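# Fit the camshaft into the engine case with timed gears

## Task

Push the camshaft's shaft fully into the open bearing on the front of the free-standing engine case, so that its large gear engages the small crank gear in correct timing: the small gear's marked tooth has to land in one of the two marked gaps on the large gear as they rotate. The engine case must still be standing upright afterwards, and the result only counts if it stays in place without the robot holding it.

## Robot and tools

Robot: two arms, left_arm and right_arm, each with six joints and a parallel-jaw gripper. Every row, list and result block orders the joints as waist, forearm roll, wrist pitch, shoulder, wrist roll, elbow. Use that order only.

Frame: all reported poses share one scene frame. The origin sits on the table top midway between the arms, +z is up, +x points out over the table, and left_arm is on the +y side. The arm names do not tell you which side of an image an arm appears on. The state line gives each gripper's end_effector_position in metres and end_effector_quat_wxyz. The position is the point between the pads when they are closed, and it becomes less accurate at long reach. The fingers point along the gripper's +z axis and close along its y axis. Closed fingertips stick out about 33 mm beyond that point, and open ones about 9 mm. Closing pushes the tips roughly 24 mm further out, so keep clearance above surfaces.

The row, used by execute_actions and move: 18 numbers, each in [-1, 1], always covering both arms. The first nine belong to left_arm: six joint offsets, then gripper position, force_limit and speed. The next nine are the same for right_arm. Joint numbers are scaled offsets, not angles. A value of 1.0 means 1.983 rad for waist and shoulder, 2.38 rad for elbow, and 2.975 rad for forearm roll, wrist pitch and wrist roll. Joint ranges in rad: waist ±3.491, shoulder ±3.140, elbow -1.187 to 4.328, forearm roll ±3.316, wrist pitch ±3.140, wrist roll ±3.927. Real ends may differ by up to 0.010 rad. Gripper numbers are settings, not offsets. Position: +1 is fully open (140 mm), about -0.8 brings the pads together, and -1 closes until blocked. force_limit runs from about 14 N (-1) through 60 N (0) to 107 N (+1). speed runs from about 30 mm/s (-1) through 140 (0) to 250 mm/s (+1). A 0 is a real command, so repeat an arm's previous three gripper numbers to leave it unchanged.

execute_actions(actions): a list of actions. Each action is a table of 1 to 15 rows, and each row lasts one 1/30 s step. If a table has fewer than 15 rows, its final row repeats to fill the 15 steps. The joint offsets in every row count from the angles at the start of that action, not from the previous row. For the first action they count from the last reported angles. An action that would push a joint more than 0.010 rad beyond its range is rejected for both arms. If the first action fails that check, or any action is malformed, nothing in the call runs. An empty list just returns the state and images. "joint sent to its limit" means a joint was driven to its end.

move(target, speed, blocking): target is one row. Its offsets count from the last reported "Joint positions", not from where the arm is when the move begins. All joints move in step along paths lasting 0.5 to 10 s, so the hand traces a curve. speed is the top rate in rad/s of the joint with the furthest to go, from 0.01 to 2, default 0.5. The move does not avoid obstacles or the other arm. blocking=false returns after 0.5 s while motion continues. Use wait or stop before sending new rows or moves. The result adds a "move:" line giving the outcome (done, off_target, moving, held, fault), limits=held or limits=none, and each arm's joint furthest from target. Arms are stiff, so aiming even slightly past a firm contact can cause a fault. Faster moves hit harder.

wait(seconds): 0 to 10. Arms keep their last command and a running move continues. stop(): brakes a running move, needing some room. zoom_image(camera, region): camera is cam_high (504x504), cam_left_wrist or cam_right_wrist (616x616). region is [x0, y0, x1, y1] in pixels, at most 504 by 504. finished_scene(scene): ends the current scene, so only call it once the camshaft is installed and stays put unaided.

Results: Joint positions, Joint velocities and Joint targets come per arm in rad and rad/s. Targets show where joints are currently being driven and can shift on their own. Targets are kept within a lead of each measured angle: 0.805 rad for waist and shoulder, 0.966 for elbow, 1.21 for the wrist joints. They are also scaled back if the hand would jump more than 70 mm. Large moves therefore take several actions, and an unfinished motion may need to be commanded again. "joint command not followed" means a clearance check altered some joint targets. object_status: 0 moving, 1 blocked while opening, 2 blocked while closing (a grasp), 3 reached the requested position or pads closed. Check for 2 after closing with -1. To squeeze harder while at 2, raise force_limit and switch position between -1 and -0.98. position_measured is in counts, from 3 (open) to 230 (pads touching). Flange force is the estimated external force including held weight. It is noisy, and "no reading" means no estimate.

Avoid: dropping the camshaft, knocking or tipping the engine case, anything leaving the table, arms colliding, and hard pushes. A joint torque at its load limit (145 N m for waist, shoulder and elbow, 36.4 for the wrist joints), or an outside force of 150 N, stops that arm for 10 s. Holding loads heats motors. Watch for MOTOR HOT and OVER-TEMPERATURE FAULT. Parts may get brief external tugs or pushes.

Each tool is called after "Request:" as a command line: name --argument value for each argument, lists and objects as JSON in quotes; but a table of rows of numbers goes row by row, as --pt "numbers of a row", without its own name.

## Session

Request:
execute_actions --actions '[]'

Scene clock: 0.00 s.
left_arm: end_effector_position=(+0.4890, +0.7139, +0.1613) position_measured=3 object_status=3 end_effector_quat_wxyz=(+0.088, -0.446, +0.640, +0.620) | right_arm: end_effector_position=(+0.3186, -0.5017, +0.3739) position_measured=3 object_status=3 end_effector_quat_wxyz=(+0.518, -0.272, +0.794, +0.166)
Joint names: [waist, forearm roll, wrist pitch, shoulder, wrist roll, elbow]
Joint positions: left_arm=[ 0.382 -1.263 -1.735  0.635 -0.378  0.248] | right_arm=[-0.971 -1.169 -1.82  -0.267 -0.018 -0.132]
Joint velocities: left_arm=[ 0.001  0.     0.    -0.001 -0.     0.001] | right_arm=[-0.    -0.001  0.     0.    -0.     0.   ]
Flange force (N, the push that the arm receives, along the gripper's own x y z axes): no reading
Joint targets: left_arm=[0.382 -1.263 -1.735 0.635 -0.378 0.248] | right_arm=[-0.971 -1.169 -1.820 -0.267 -0.018 -0.132]
camera_calibration (this result's frames):
cam_left_wrist: T_world_to_cam=[[-0.753282, -0.247479, 0.609361, 0.448055], [0.62993, -0.00510506, 0.776636, -0.434359], [-0.18909, 0.96888, 0.15974, -0.445715], [0, 0, 0, 1]] pos_world=[0.526847, 0.540511, 0.13551]
cam_right_wrist: T_world_to_cam=[[-0.663709, 0.735893, -0.133983, 0.624095], [0.0365043, 0.210777, 0.976852, -0.249335], [0.7471, 0.643455, -0.166758, 0.33683], [0, 0, 0, 1]] pos_world=[0.171674, -0.623448, 0.383351]

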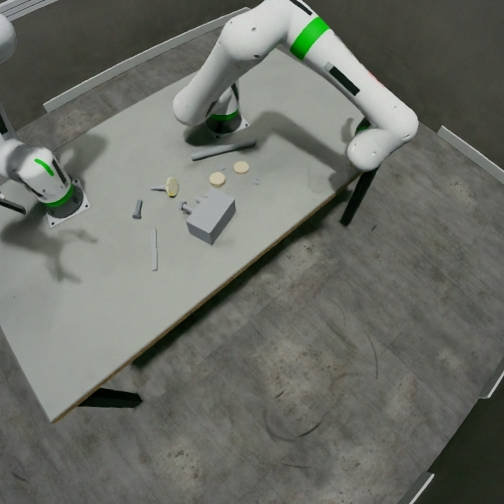

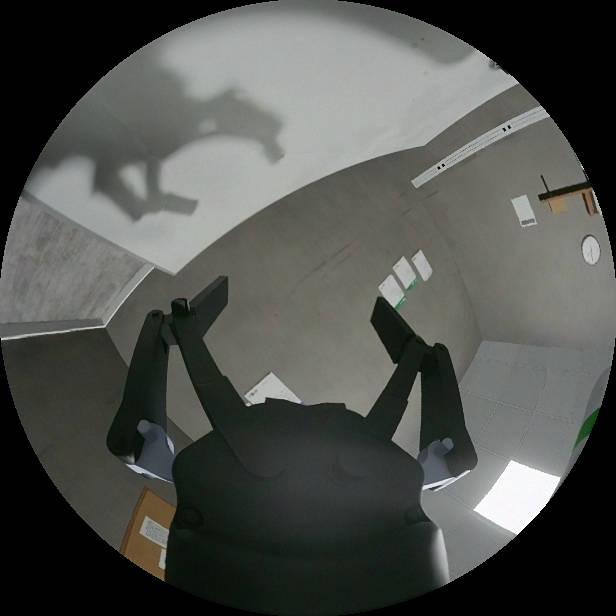

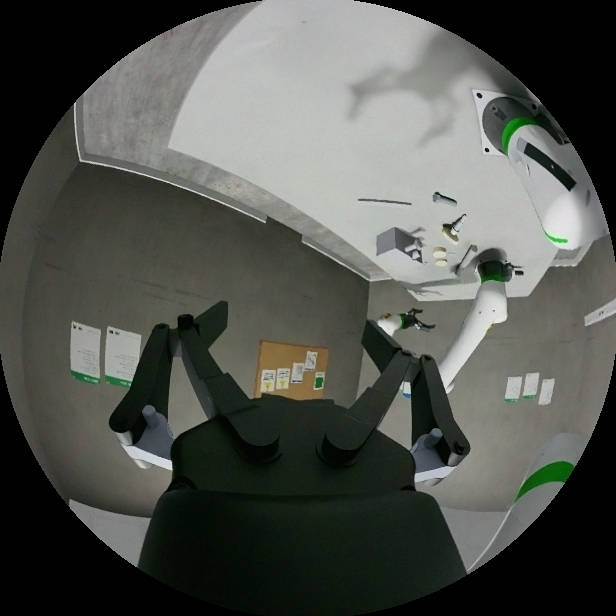

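Request:
move --target '[-0.15,0.4245,0.11,-0.217,0.8094,0,-0.3,0,0,0.6,0.393,0.1375,0.1397,-0.1267,-0.0074,-0.2,0,0]' --speed 1

Request:
move --target '[-0.1536,0,0,0,0,-0.0867,-0.3,0,0,0.58,0,0,0,0,0,-0.2,0,0]' --speed 0.7

Scene clock: 3.27 s.
left_arm: end_effector_position=(+0.6235, +0.1372, +0.2561) position_measured=167 object_status=3 end_effector_quat_wxyz=(+0.029, +0.979, +0.175, +0.099) | right_arm: end_effector_position=(+0.3999, -0.4814, +0.1701) position_measured=154 object_status=3 end_effector_quat_wxyz=(-0.000, -0.574, +0.819, -0.000)
Joint names: [waist, forearm roll, wrist pitch, shoulder, wrist roll, elbow]
Joint positions: left_arm=[ 0.084  0.    -1.408  0.205  2.03   0.248] | right_arm=[ 0.219  0.001 -1.411  0.01  -0.395 -0.15 ]
Joint velocities: left_arm=[-0.     0.     0.     0.001  0.     0.001] | right_arm=[ 0.001  0.     0.002  0.     0.001 -0.   ]
Flange force (N, the push that the arm receives, along the gripper's own x y z axes): left_arm=[1.3 -5.1 4.5] | right_arm=[0.5 -4.4 -2.8]
Joint targets: left_arm=[0.084 0.000 -1.408 0.205 2.030 0.248] | right_arm=[0.219 0.001 -1.411 0.010 -0.395 -0.150]
move: done; limits=none; left_arm: farthest joint: the waist, 0.000 radians from its target (0.297 radians at the start); right_arm: farthest joint: the waist, 0.000 radians from its target (1.190 radians at the start)
camera_calibration (this result's frames):
cam_left_wrist: T_world_to_cam=[[0.468779, -0.873271, 0.132832, -0.205226], [-0.861203, -0.418409, 0.288555, 0.515756], [-0.196408, -0.249664, -0.948205, 0.578854], [0, 0, 0, 1]] pos_world=[0.654068, 0.181097, 0.427309]
cam_right_wrist: T_world_to_cam=[[-0.97804, 0.206322, 0.029469, 0.478825], [0.206878, 0.943921, 0.257322, 0.349656], [0.0252749, 0.257768, -0.965876, 0.467895], [0, 0, 0, 1]] pos_world=[0.384148, -0.549448, 0.347844]

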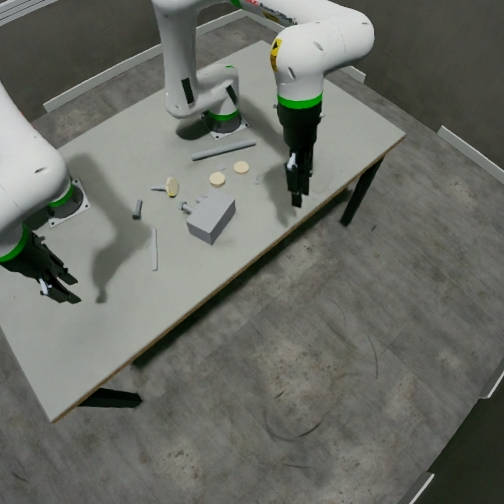

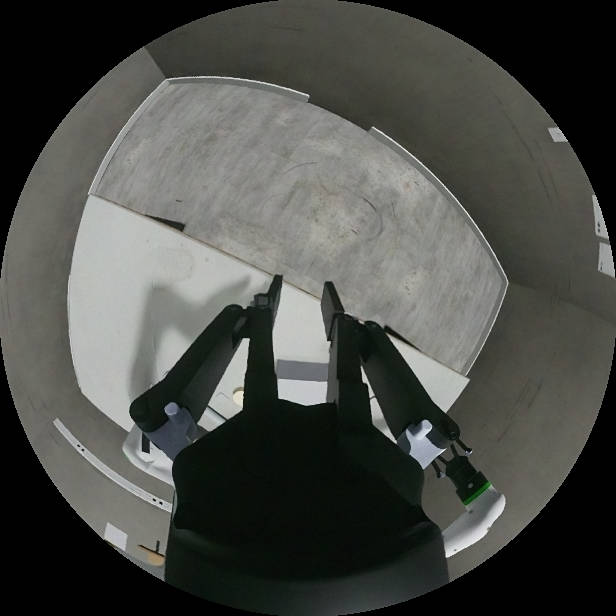

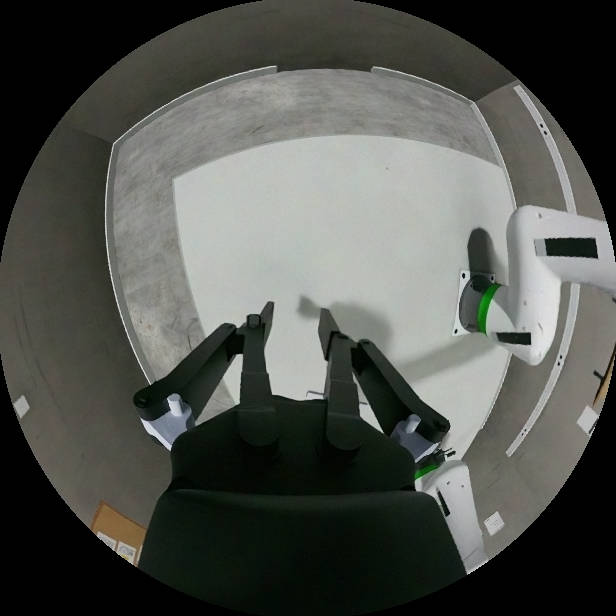

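Scene clock: 5.37 s.
left_arm: end_effector_position=(+0.4683, +0.0065, +0.1602) position_measured=167 object_status=3 end_effector_quat_wxyz=(+0.000, +1.000, +0.025, -0.000) | right_arm: end_effector_position=(+0.2438, -0.0197, +0.1701) position_measured=154 object_status=3 end_effector_quat_wxyz=(+0.000, +0.927, -0.375, +0.000)
Joint names: [waist, forearm roll, wrist pitch, shoulder, wrist roll, elbow]
Joint positions: left_arm=[-0.22   0.    -1.408  0.205  2.03   0.042] | right_arm=[ 1.369  0.001 -1.411  0.01  -0.395 -0.15 ]
Joint velocities: left_arm=[ 0.     0.    -0.     0.001 -0.    -0.002] | right_arm=[ 0.001  0.     0.001 -0.     0.     0.   ]
Flange force (N, the push that the arm receives, along the gripper's own x y z axes): left_arm=[-2.3 -6.2 4.4] | right_arm=[1.1 -2.1 -1.1]
Joint targets: left_arm=[-0.220 0.000 -1.408 0.205 2.030 0.042] | right_arm=[1.369 0.001 -1.411 0.010 -0.395 -0.150]
move: done; limits=none; left_arm: farthest joint: the waist, 0.000 radians from its target (0.305 radians at the start); right_arm: farthest joint: the waist, 0.000 radians from its target (1.150 radians at the start)
camera_calibration (this result's frames):
cam_left_wrist: T_world_to_cam=[[0.199381, -0.979795, 0.0157697, -0.0882737], [-0.877014, -0.171241, 0.448913, 0.335151], [-0.437142, -0.103335, -0.893436, 0.527753], [0, 0, 0, 1]] pos_world=[0.542236, 0.0254367, 0.322453]
cam_right_wrist: T_world_to_cam=[[-0.587664, -0.808568, 0.0294869, 0.115656], [-0.777183, 0.574239, 0.257364, 0.178807], [-0.225029, 0.128327, -0.965865, 0.4113], [0, 0, 0, 1]] pos_world=[0.299487, -0.0619432, 0.347831]

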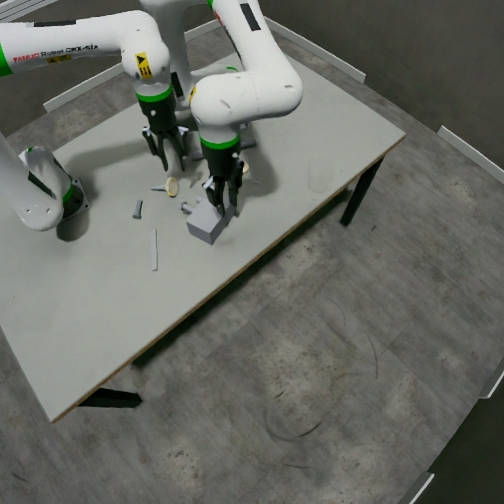

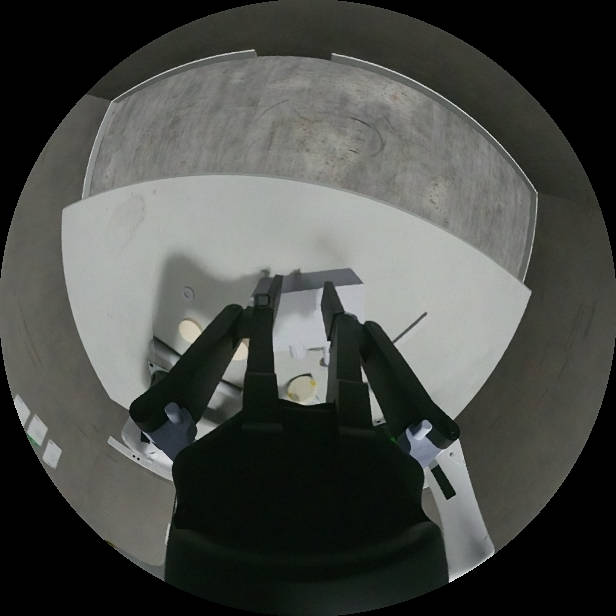

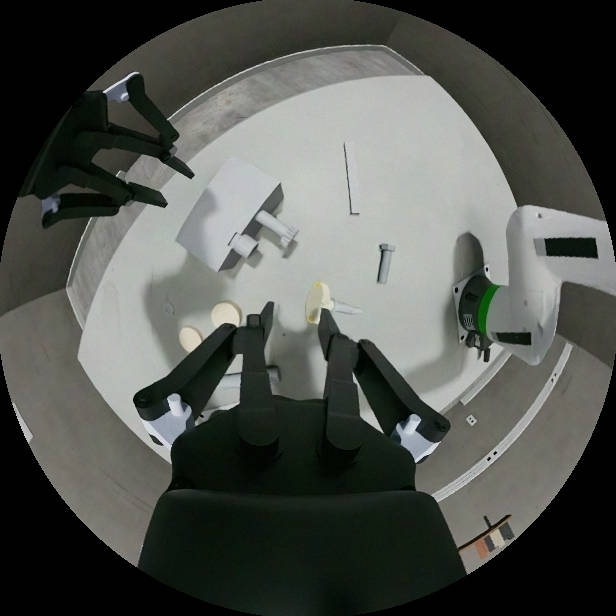

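Request:
zoom_image --camera "cam_right_wrist" --region '[170,150,380,360]'

Region (170, 150, 380, 360) of cam_right_wrist's 616x616 image, scaled by 2.400, with more detail than that image has.

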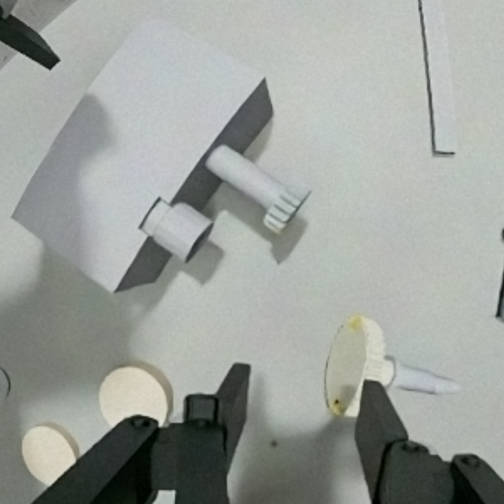

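Request:
move --target '[-0.015,0,0.0382,-0.0239,0.06,-0.0676,-0.3,0,0,0.0213,0,0.0397,-0.0291,-0.0242,-0.0738,-0.2,0,0]' --speed 0.2

Request:
move --target '[0,0,0.0016,0.0007,0,-0.0014,-0.3,0,0,0,0,0.0351,0.0177,0,-0.0291,-0.2,0,0]' --speed 0.1

Scene clock: 6.97 s.
left_arm: end_effector_position=(+0.4317, +0.0069, +0.1161) position_measured=167 object_status=3 end_effector_quat_wxyz=(+0.000, +0.995, +0.099, -0.000) | right_arm: end_effector_position=(+0.2174, -0.0410, +0.1202) position_measured=154 object_status=3 end_effector_quat_wxyz=(+0.000, +0.921, -0.389, +0.000)
Joint names: [waist, forearm roll, wrist pitch, shoulder, wrist roll, elbow]
Joint positions: left_arm=[-0.25   0.    -1.295  0.158  2.209 -0.119] | right_arm=[ 1.411  0.    -1.293 -0.047 -0.467 -0.325]
Joint velocities: left_arm=[ 0.003  0.001 -0.001  0.001 -0.    -0.002] | right_arm=[-0.001 -0.    -0.    -0.    -0.    -0.   ]
Flange force (N, the push that the arm receives, along the gripper's own x y z axes): left_arm=[-1.2 -6.1 5.4] | right_arm=[1.6 -5.5 -1.9]
Joint targets: left_arm=[-0.250 0.000 -1.295 0.158 2.209 -0.119] | right_arm=[1.411 0.001 -1.293 -0.047 -0.467 -0.325]
move: done; limits=none; left_arm: farthest joint: the waist, 0.000 radians from its target (0.030 radians at the start); right_arm: farthest joint: the forearm roll, 0.001 radians from its target (0.000 radians at the start)
camera_calibration (this result's frames):
cam_left_wrist: T_world_to_cam=[[0.342407, -0.939418, 0.0158155, -0.141855], [-0.842006, -0.299346, 0.448796, 0.308709], [-0.416873, -0.166988, -0.893494, 0.464105], [0, 0, 0, 1]] pos_world=[0.50198, 0.036649, 0.278371]
cam_right_wrist: T_world_to_cam=[[-0.611424, -0.790761, 0.0292817, 0.0903558], [-0.759787, 0.59701, 0.257493, 0.180481], [-0.221097, 0.13519, -0.965836, 0.359302], [0, 0, 0, 1]] pos_world=[0.271814, -0.0848731, 0.297909]

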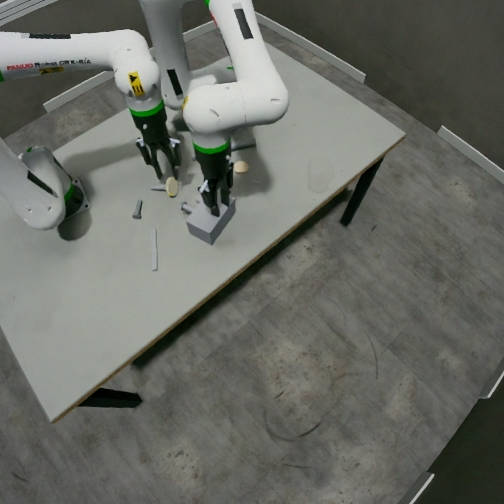

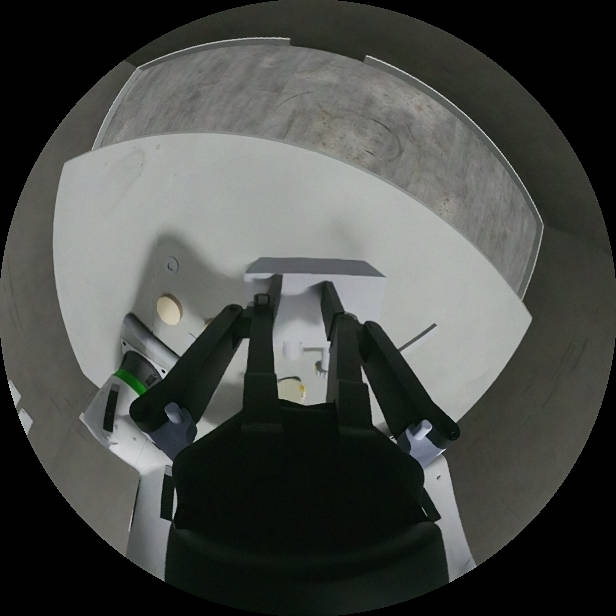

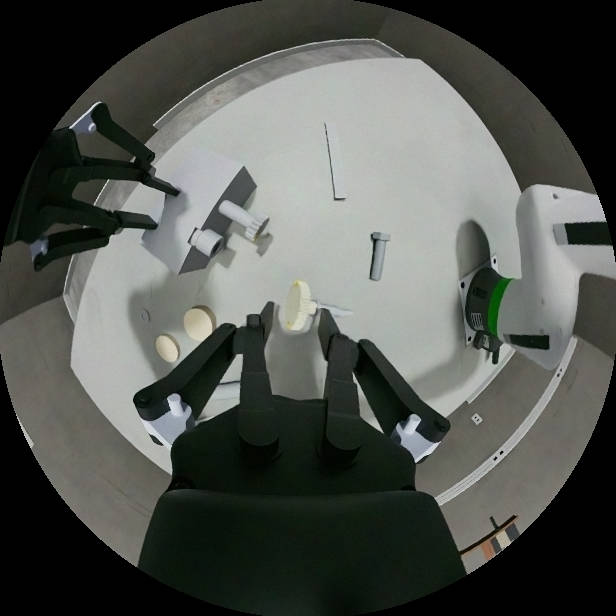

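Scene clock: 8.27 s.
left_arm: end_effector_position=(+0.4317, +0.0069, +0.1140) position_measured=167 object_status=3 end_effector_quat_wxyz=(+0.000, +0.995, +0.099, -0.000) | right_arm: end_effector_position=(+0.2173, -0.0411, +0.0782) position_measured=154 object_status=3 end_effector_quat_wxyz=(+0.000, +0.921, -0.389, +0.000)
Joint names: [waist, forearm roll, wrist pitch, shoulder, wrist roll, elbow]
Joint positions: left_arm=[-0.25   0.    -1.29   0.159  2.209 -0.122] | right_arm=[ 1.411  0.    -1.189 -0.012 -0.467 -0.394]
Joint velocities: left_arm=[-0.     0.     0.     0.001  0.001 -0.001] | right_arm=[ 0.     0.002 -0.001  0.     0.001 -0.   ]
Flange force (N, the push that the arm receives, along the gripper's own x y z axes): left_arm=[-3.0 -7.8 4.6] | right_arm=[-0.3 -4.7 -1.0]
Joint targets: left_arm=[-0.250 0.000 -1.290 0.159 2.209 -0.122] | right_arm=[1.411 0.000 -1.189 -0.012 -0.467 -0.394]
move: done; limits=none; left_arm: farthest joint: the waist, 0.000 radians from its target (0.000 radians at the start); right_arm: farthest joint: the waist, 0.000 radians from its target (0.000 radians at the start)
camera_calibration (this result's frames):
cam_left_wrist: T_world_to_cam=[[0.342407, -0.939418, 0.0158443, -0.141839], [-0.842023, -0.299338, 0.44877, 0.309646], [-0.41684, -0.167003, -0.893507, 0.462274], [0, 0, 0, 1]] pos_world=[0.50199, 0.0366438, 0.276333]
cam_right_wrist: T_world_to_cam=[[-0.611386, -0.790793, 0.029211, 0.0914721], [-0.759819, 0.596952, 0.257534, 0.191326], [-0.221093, 0.135257, -0.965828, 0.318745], [0, 0, 0, 1]] pos_world=[0.27177, -0.0849895, 0.255908]

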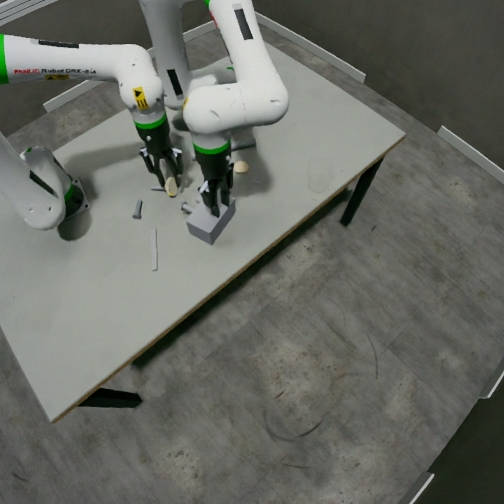

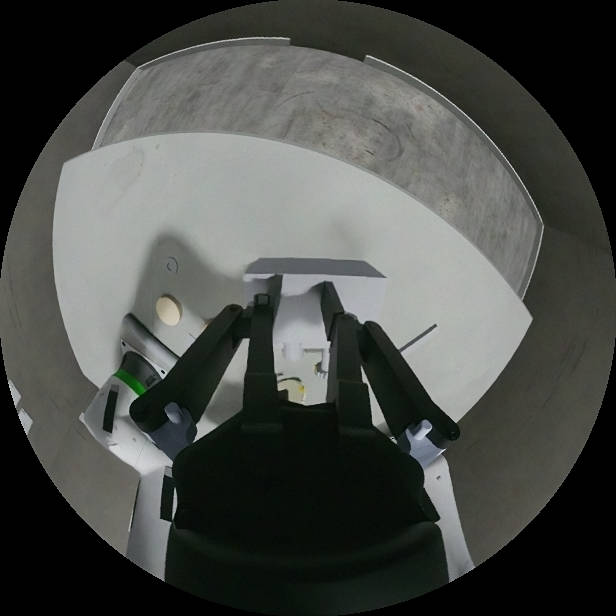

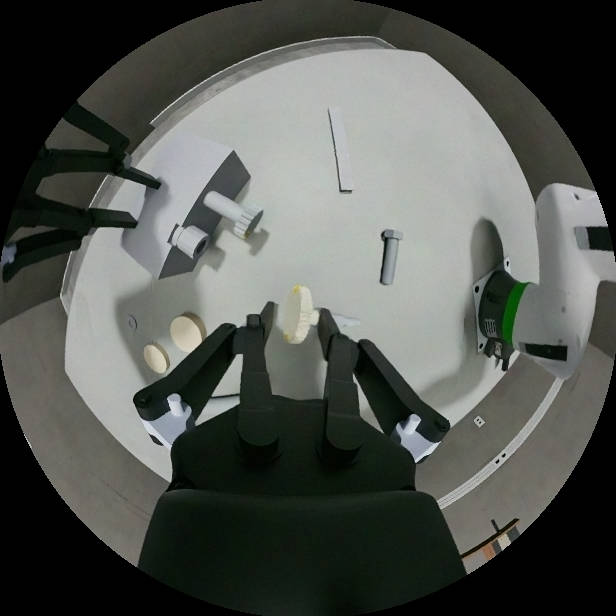

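Request:
move --target '[0,0,0.0012,0.0005,0,-0.0011,-0.3,0,0,0,0,0,0,0,0,-1,0,-0.5]' --speed 0.01

Request:
move --target '[0,0,0,0,0,0,-0.3,0,0,-0.0123,0,-0.0225,-0.0233,0,0.0087,-1,0,-0.5]' --speed 0.1

Request:
move --target '[0,0,0,0,0,0,-0.3,0,0,0,0,0,0,0.9215,0,-1,0,-0.5]' --speed 1

Request:
zoom_image --camera "cam_right_wrist" --region '[260,240,460,400]'

Request:
zoom_image --camera "cam_left_wrist" --region '[260,330,350,410]'

Scene clock: 9.37 s.
left_arm: end_effector_position=(+0.4317, +0.0069, +0.1126) position_measured=167 object_status=3 end_effector_quat_wxyz=(+0.000, +0.995, +0.099, -0.000) | right_arm: end_effector_position=(+0.2174, -0.0410, +0.0781) position_measured=217 object_status=2 end_effector_quat_wxyz=(-0.000, +0.921, -0.389, +0.000)
Joint names: [waist, forearm roll, wrist pitch, shoulder, wrist roll, elbow]
Joint positions: left_arm=[-0.25   0.    -1.286  0.16   2.209 -0.125] | right_arm=[ 1.411  0.    -1.188 -0.012 -0.467 -0.395]
Joint velocities: left_arm=[ 0.001 -0.     0.001 -0.    -0.    -0.003] | right_arm=[-0.    -0.001  0.001 -0.     0.    -0.   ]
Flange force (N, the push that the arm receives, along the gripper's own x y z axes): left_arm=[-3.7 -18.7 -35.7] | right_arm=[1.7 -3.3 -1.1]
Joint targets: left_arm=[-0.250 0.000 -1.286 0.160 2.209 -0.125] | right_arm=[1.411 0.000 -1.189 -0.012 -0.467 -0.394]
move: done; limits=none; left_arm: farthest joint: the waist, 0.000 radians from its target (0.000 radians at the start); right_arm: farthest joint: the elbow, 0.001 radians from its target (0.000 radians at the start)
camera_calibration (this result's frames):
cam_left_wrist: T_world_to_cam=[[0.342413, -0.939414, 0.0159508, -0.141821], [-0.842067, -0.299311, 0.448705, 0.310304], [-0.416746, -0.167074, -0.893537, 0.46093], [0, 0, 0, 1]] pos_world=[0.501949, 0.0366583, 0.274885]
cam_right_wrist: T_world_to_cam=[[-0.611381, -0.790803, 0.0290401, 0.0915473], [-0.759843, 0.596904, 0.257575, 0.19132], [-0.221026, 0.135411, -0.965822, 0.318697], [0, 0, 0, 1]] pos_world=[0.271783, -0.0849587, 0.255867]

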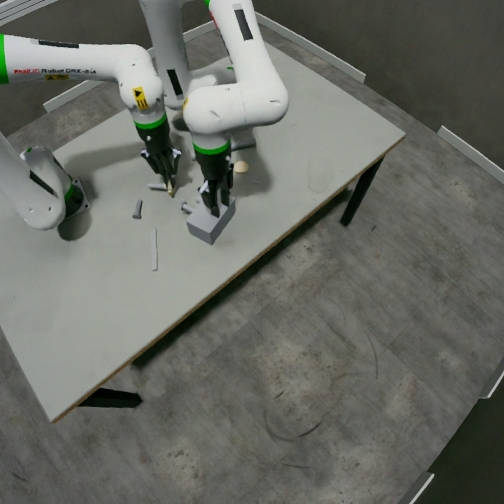

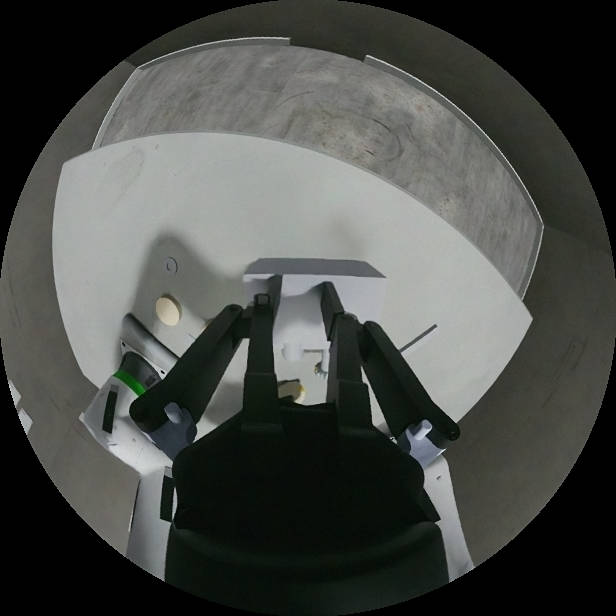

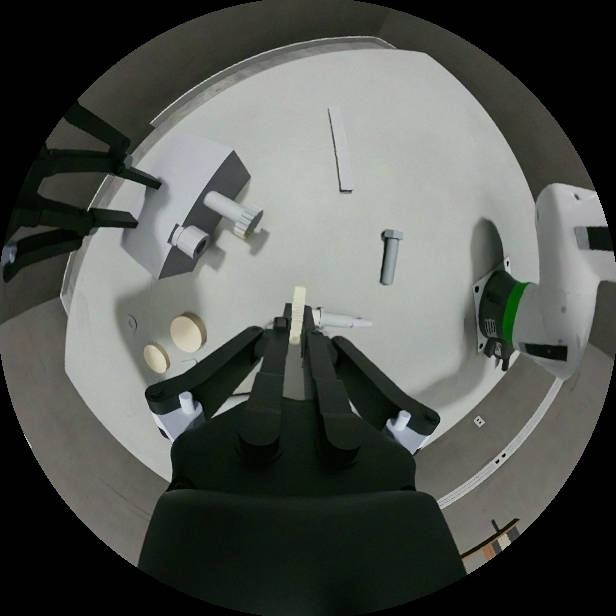

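Scene clock: 10.30 s.
left_arm: end_effector_position=(+0.4317, +0.0069, +0.1126) position_measured=167 object_status=3 end_effector_quat_wxyz=(+0.000, +0.995, +0.099, -0.000) | right_arm: end_effector_position=(+0.2222, -0.0558, +0.1045) position_measured=217 object_status=2 end_effector_quat_wxyz=(-0.000, +0.916, -0.400, +0.000)
Joint names: [waist, forearm roll, wrist pitch, shoulder, wrist roll, elbow]
Joint positions: left_arm=[-0.25   0.    -1.286  0.16   2.209 -0.125] | right_arm=[ 1.387  0.001 -1.255 -0.058 -0.467 -0.374]
Joint velocities: left_arm=[ 0.001 -0.    -0.001  0.     0.001  0.   ] | right_arm=[ 0.001  0.    -0.003 -0.     0.     0.   ]
Flange force (N, the push that the arm receives, along the gripper's own x y z axes): left_arm=[-3.6 -20.5 -35.0] | right_arm=[0.1 -2.1 -0.7]
Joint targets: left_arm=[-0.250 0.000 -1.286 0.160 2.209 -0.125] | right_arm=[1.387 0.000 -1.255 -0.059 -0.467 -0.374]
move: done; limits=none; left_arm: farthest joint: the waist, 0.000 radians from its target (0.000 radians at the start); right_arm: farthest joint: the forearm roll, 0.001 radians from its target (0.000 radians at the start)
camera_calibration (this result's frames):
cam_left_wrist: T_world_to_cam=[[0.342414, -0.939414, 0.0159439, -0.141821], [-0.842061, -0.299313, 0.448715, 0.310304], [-0.416757, -0.167072, -0.893533, 0.460925], [0, 0, 0, 1]] pos_world=[0.50195, 0.0366574, 0.274875]
cam_right_wrist: T_world_to_cam=[[-0.630493, -0.775651, 0.029055, 0.087124], [-0.745067, 0.615278, 0.257503, 0.194756], [-0.217609, 0.140706, -0.965841, 0.346764], [0, 0, 0, 1]] pos_world=[0.275497, -0.101043, 0.282238]

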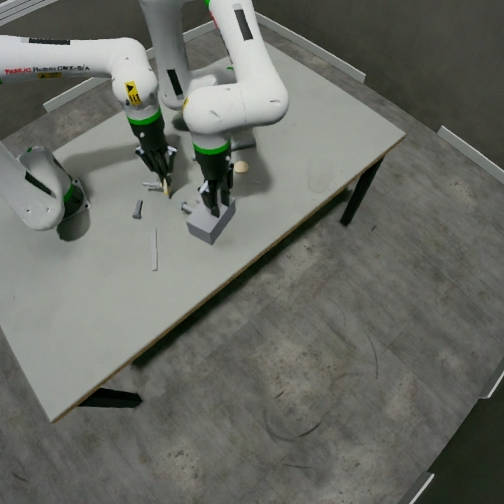

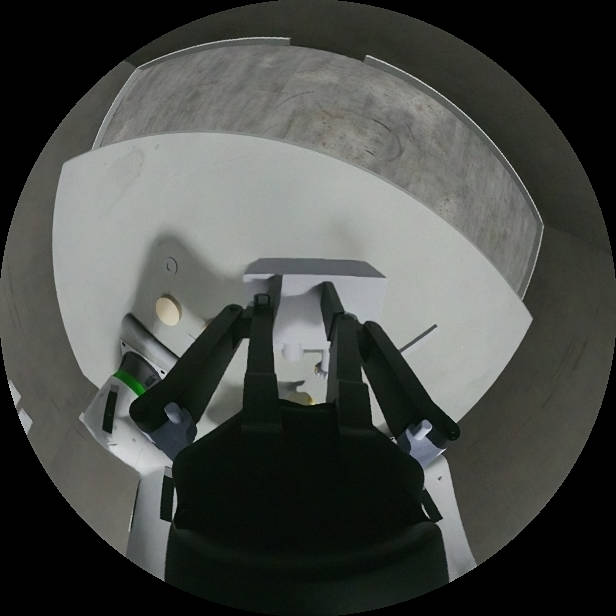

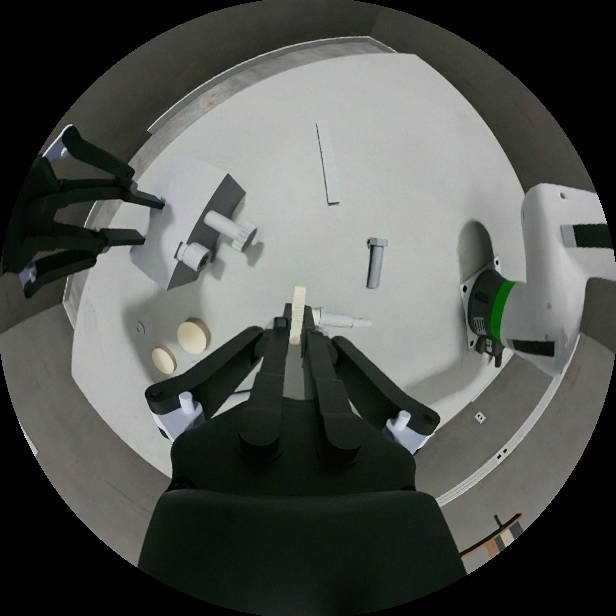

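Scene clock: 13.57 s.
left_arm: end_effector_position=(+0.4317, +0.0069, +0.1126) position_measured=167 object_status=3 end_effector_quat_wxyz=(+0.000, +0.995, +0.099, -0.000) | right_arm: end_effector_position=(+0.2222, -0.0558, +0.1045) position_measured=217 object_status=2 end_effector_quat_wxyz=(+0.000, +0.574, +0.819, +0.000)
Joint names: [waist, forearm roll, wrist pitch, shoulder, wrist roll, elbow]
Joint positions: left_arm=[-0.25   0.    -1.286  0.16   2.209 -0.125] | right_arm=[ 1.387  0.001 -1.255 -0.058  2.275 -0.374]
Joint velocities: left_arm=[-0.001  0.     0.001  0.    -0.    -0.   ] | right_arm=[-0.    -0.001  0.002 -0.     0.     0.   ]
Flange force (N, the push that the arm receives, along the gripper's own x y z axes): left_arm=[-4.8 -19.2 -36.1] | right_arm=[0.0 1.5 -0.6]
Joint targets: left_arm=[-0.250 0.000 -1.286 0.160 2.209 -0.125] | right_arm=[1.387 0.001 -1.255 -0.058 2.275 -0.374]
move: done; limits=none; left_arm: farthest joint: the waist, 0.000 radians from its target (0.000 radians at the start); right_arm: farthest joint: the waist, 0.000 radians from its target (0.000 radians at the start)
camera_calibration (this result's frames):
cam_left_wrist: T_world_to_cam=[[0.342414, -0.939414, 0.015944, -0.141821], [-0.842061, -0.299313, 0.448715, 0.310304], [-0.416756, -0.167072, -0.893533, 0.460925], [0, 0, 0, 1]] pos_world=[0.50195, 0.0366574, 0.274875]
cam_right_wrist: T_world_to_cam=[[0.882841, 0.468733, 0.0296774, -0.179715], [0.446239, -0.856828, 0.258297, -0.152181], [0.146501, -0.214792, -0.96561, 0.246003], [0, 0, 0, 1]] pos_world=[0.190529, 0.00668433, 0.282184]

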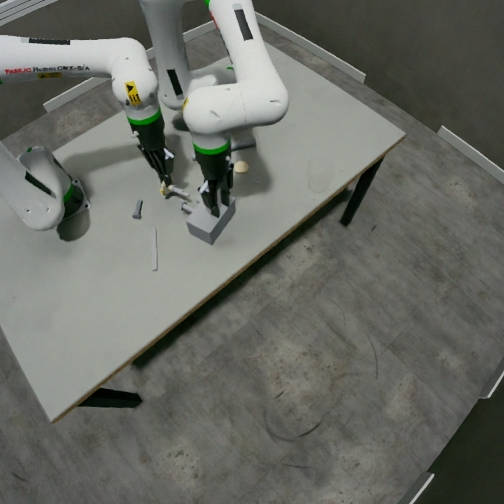

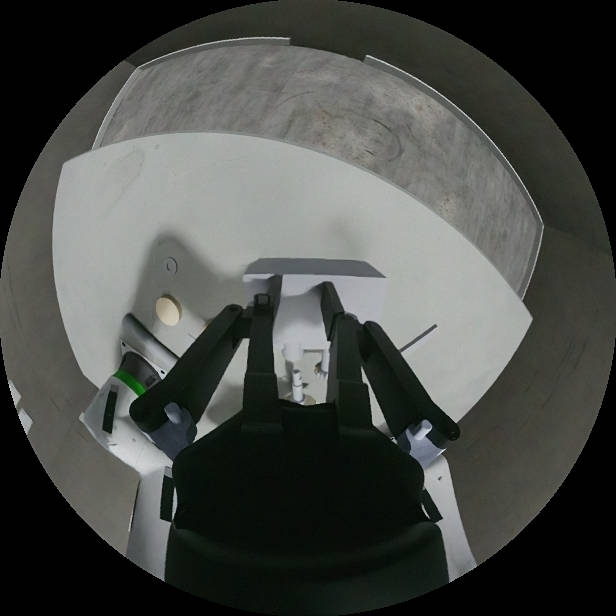

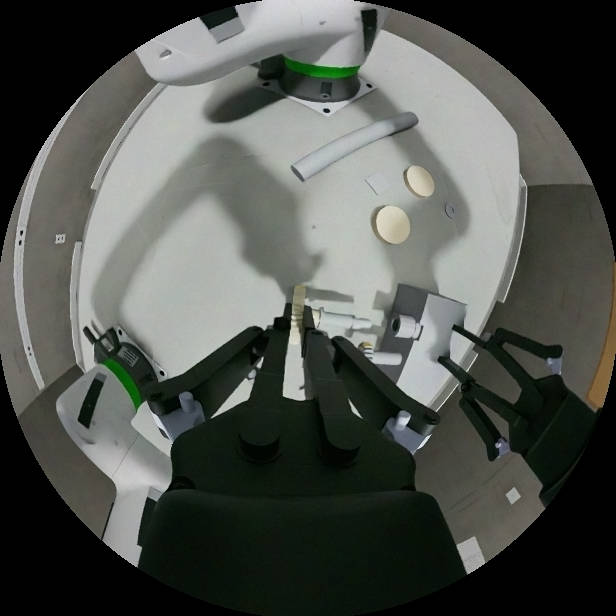

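Region (260, 240, 460, 400) of cam_right_wrist's 616x616 image, scaled by 2.520, with more detail than that image has; it fills the top 403 rows of this view, and the rest is white.

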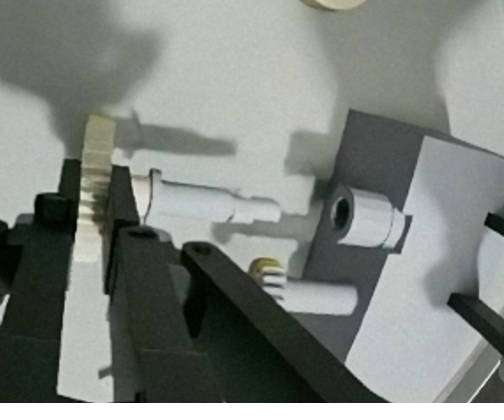

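Region (260, 330, 350, 410) of cam_left_wrist's 616x616 image, scaled by 5.600, with more detail than that image has.

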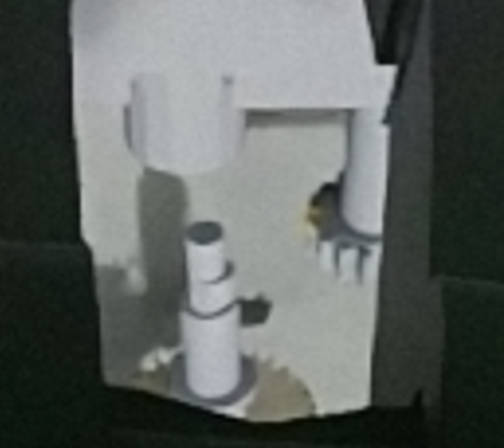

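Request:
move --target '[0,0,0,0,0,0,-0.3,0,0,-0.0302,0,0.0005,0.0413,0.0201,0.0338,-1,0,-0.5]' --speed 0.05

Request:
zoom_image --camera "cam_right_wrist" --region '[300,280,420,380]'

Request:
zoom_image --camera "cam_left_wrist" --region '[260,330,350,410]'

Scene clock: 15.67 s.
left_arm: end_effector_position=(+0.4317, +0.0069, +0.1126) position_measured=167 object_status=3 end_effector_quat_wxyz=(+0.000, +0.995, +0.099, -0.000) | right_arm: end_effector_position=(+0.2541, -0.0412, +0.1045) position_measured=217 object_status=2 end_effector_quat_wxyz=(+0.000, +0.574, +0.819, +0.000)
Joint names: [waist, forearm roll, wrist pitch, shoulder, wrist roll, elbow]
Joint positions: left_arm=[-0.25   0.    -1.286  0.16   2.209 -0.125] | right_arm=[ 1.327  0.001 -1.254  0.023  2.334 -0.293]
Joint velocities: left_arm=[-0.001  0.    -0.001 -0.001  0.     0.   ] | right_arm=[ 0.001 -0.001 -0.     0.     0.     0.   ]
Flange force (N, the push that the arm receives, along the gripper's own x y z axes): left_arm=[-3.5 -20.7 -36.8] | right_arm=[0.3 1.5 0.3]
Joint targets: left_arm=[-0.250 0.000 -1.286 0.160 2.209 -0.125] | right_arm=[1.327 0.001 -1.254 0.023 2.334 -0.293]
move: done; limits=none; left_arm: farthest joint: the waist, 0.000 radians from its target (0.000 radians at the start); right_arm: farthest joint: the shoulder, 0.001 radians from its target (0.082 radians at the start)
camera_calibration (this result's frames):
cam_left_wrist: T_world_to_cam=[[0.342414, -0.939414, 0.0159439, -0.141821], [-0.842061, -0.299313, 0.448715, 0.310304], [-0.416757, -0.167072, -0.893533, 0.460925], [0, 0, 0, 1]] pos_world=[0.50195, 0.0366574, 0.274875]
cam_right_wrist: T_world_to_cam=[[0.882884, 0.468651, 0.0296831, -0.214755], [0.446158, -0.856869, 0.258298, -0.153878], [0.146486, -0.214804, -0.965609, 0.244459], [0, 0, 0, 1]] pos_world=[0.222448, 0.021302, 0.282173]

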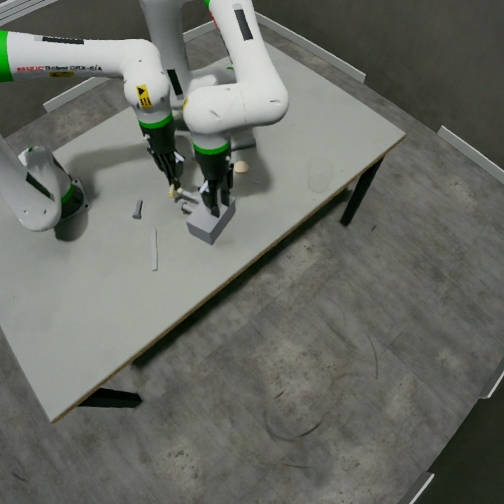

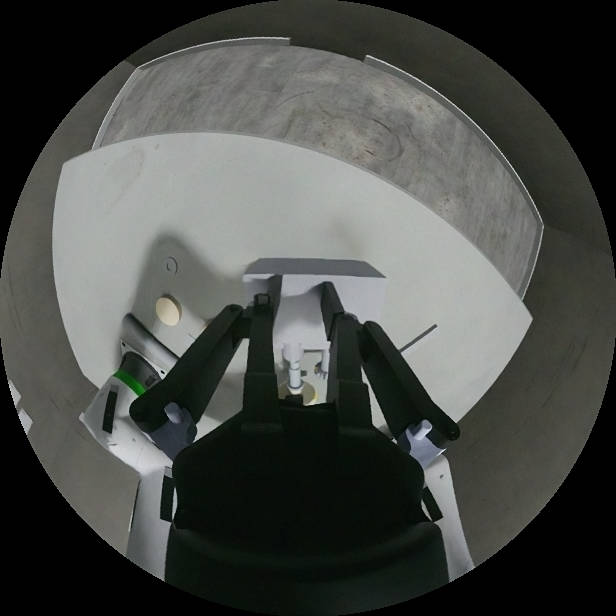

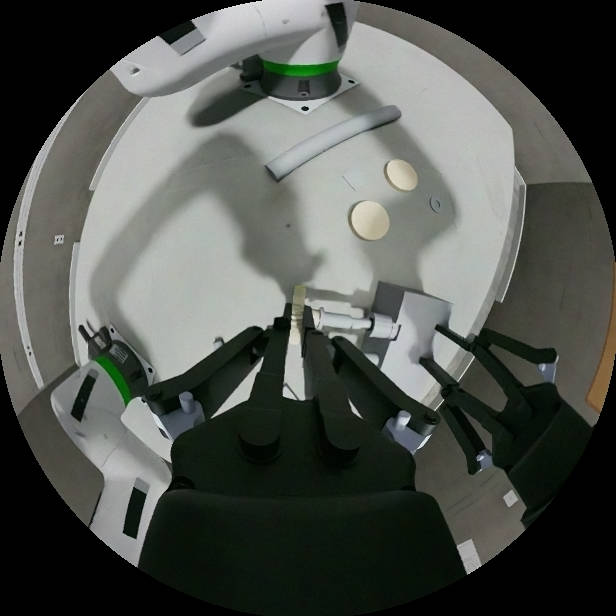

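Region (300, 280, 420, 380) of cam_right_wrist's 616x616 image, scaled by 4.200, with more detail than that image has.

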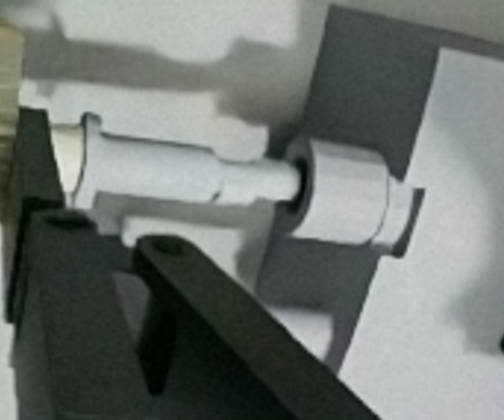

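Region (260, 330, 350, 410) of cam_left_wrist's 616x616 image, scaled by 5.600, with more detail than that image has.

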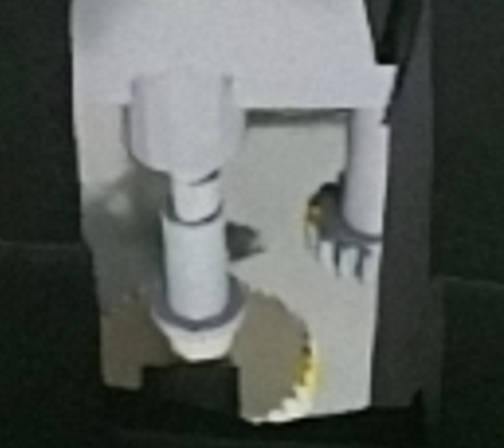

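Request:
move --target '[0,0,0,0,0,0,-0.3,0,0,-0.0208,0,-0.0009,0.0278,0.0138,0.0244,-1,0,-0.5]' --speed 0.025

Request:
zoom_image --camera "cam_right_wrist" --region '[300,280,420,380]'

Scene clock: 18.43 s.
left_arm: end_effector_position=(+0.4317, +0.0069, +0.1126) position_measured=167 object_status=3 end_effector_quat_wxyz=(+0.000, +0.995, +0.099, -0.000) | right_arm: end_effector_position=(+0.2776, -0.0327, +0.1045) position_measured=217 object_status=2 end_effector_quat_wxyz=(+0.000, +0.574, +0.819, +0.000)
Joint names: [waist, forearm roll, wrist pitch, shoulder, wrist roll, elbow]
Joint positions: left_arm=[-0.25   0.    -1.286  0.16   2.209 -0.125] | right_arm=[ 1.286  0.001 -1.257  0.079  2.375 -0.235]
Joint velocities: left_arm=[ 0.001  0.001  0.    -0.001  0.001  0.002] | right_arm=[ 0.     0.001 -0.002  0.     0.001  0.   ]
Flange force (N, the push that the arm receives, along the gripper's own x y z axes): left_arm=[23.3 -7.6 -24.1] | right_arm=[2.8 -38.5 -9.5]
Joint targets: left_arm=[-0.250 0.000 -1.286 0.160 2.209 -0.125] | right_arm=[1.286 0.001 -1.257 0.079 2.375 -0.235]
move: done; limits=none; left_arm: farthest joint: the waist, 0.000 radians from its target (0.000 radians at the start); right_arm: farthest joint: the waist, 0.000 radians from its target (0.041 radians at the start)
camera_calibration (this result's frames):
cam_left_wrist: T_world_to_cam=[[0.342409, -0.939416, 0.0159395, -0.141817], [-0.842069, -0.299314, 0.4487, 0.310313], [-0.416745, -0.167061, -0.89354, 0.460926], [0, 0, 0, 1]] pos_world=[0.501953, 0.0366587, 0.274879]
cam_right_wrist: T_world_to_cam=[[0.882969, 0.46848, 0.0298681, -0.239575], [0.44597, -0.857002, 0.258183, -0.157048], [0.14655, -0.214647, -0.965634, 0.242876], [0, 0, 0, 1]] pos_world=[0.245982, 0.0297786, 0.282232]

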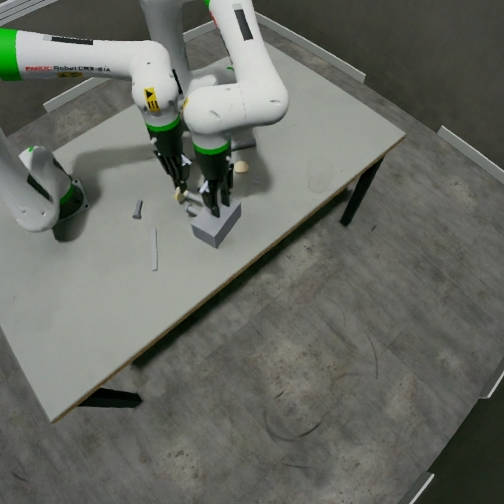

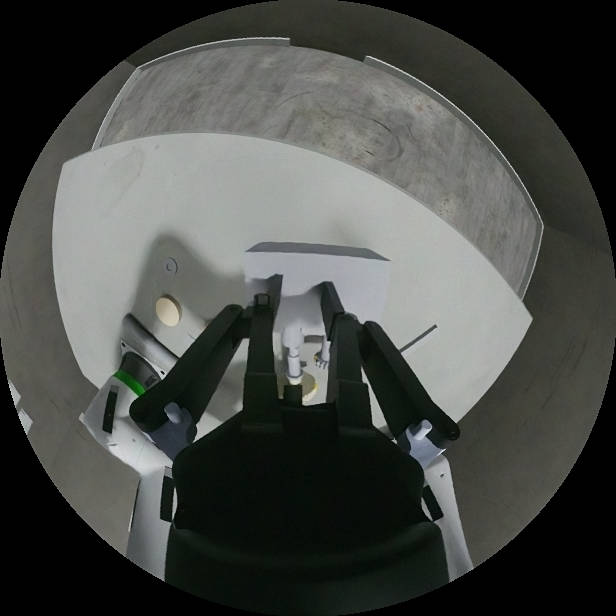

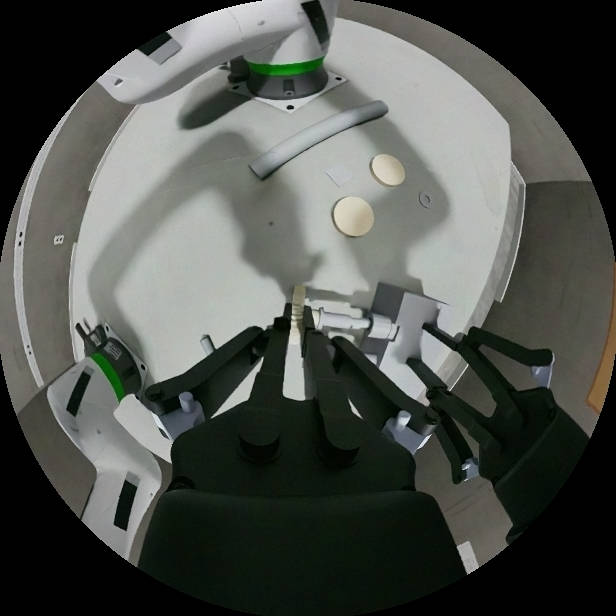

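Region (300, 280, 420, 380) of cam_right_wrist's 616x616 image, scaled by 4.200, with more detail than that image has.

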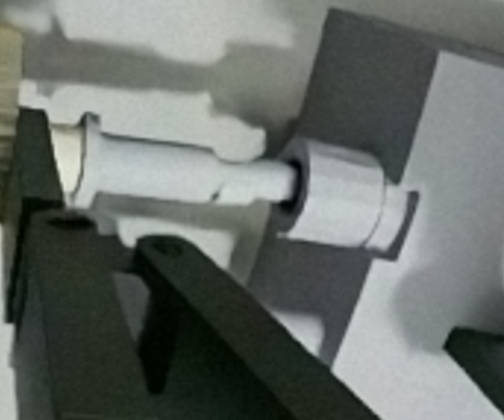

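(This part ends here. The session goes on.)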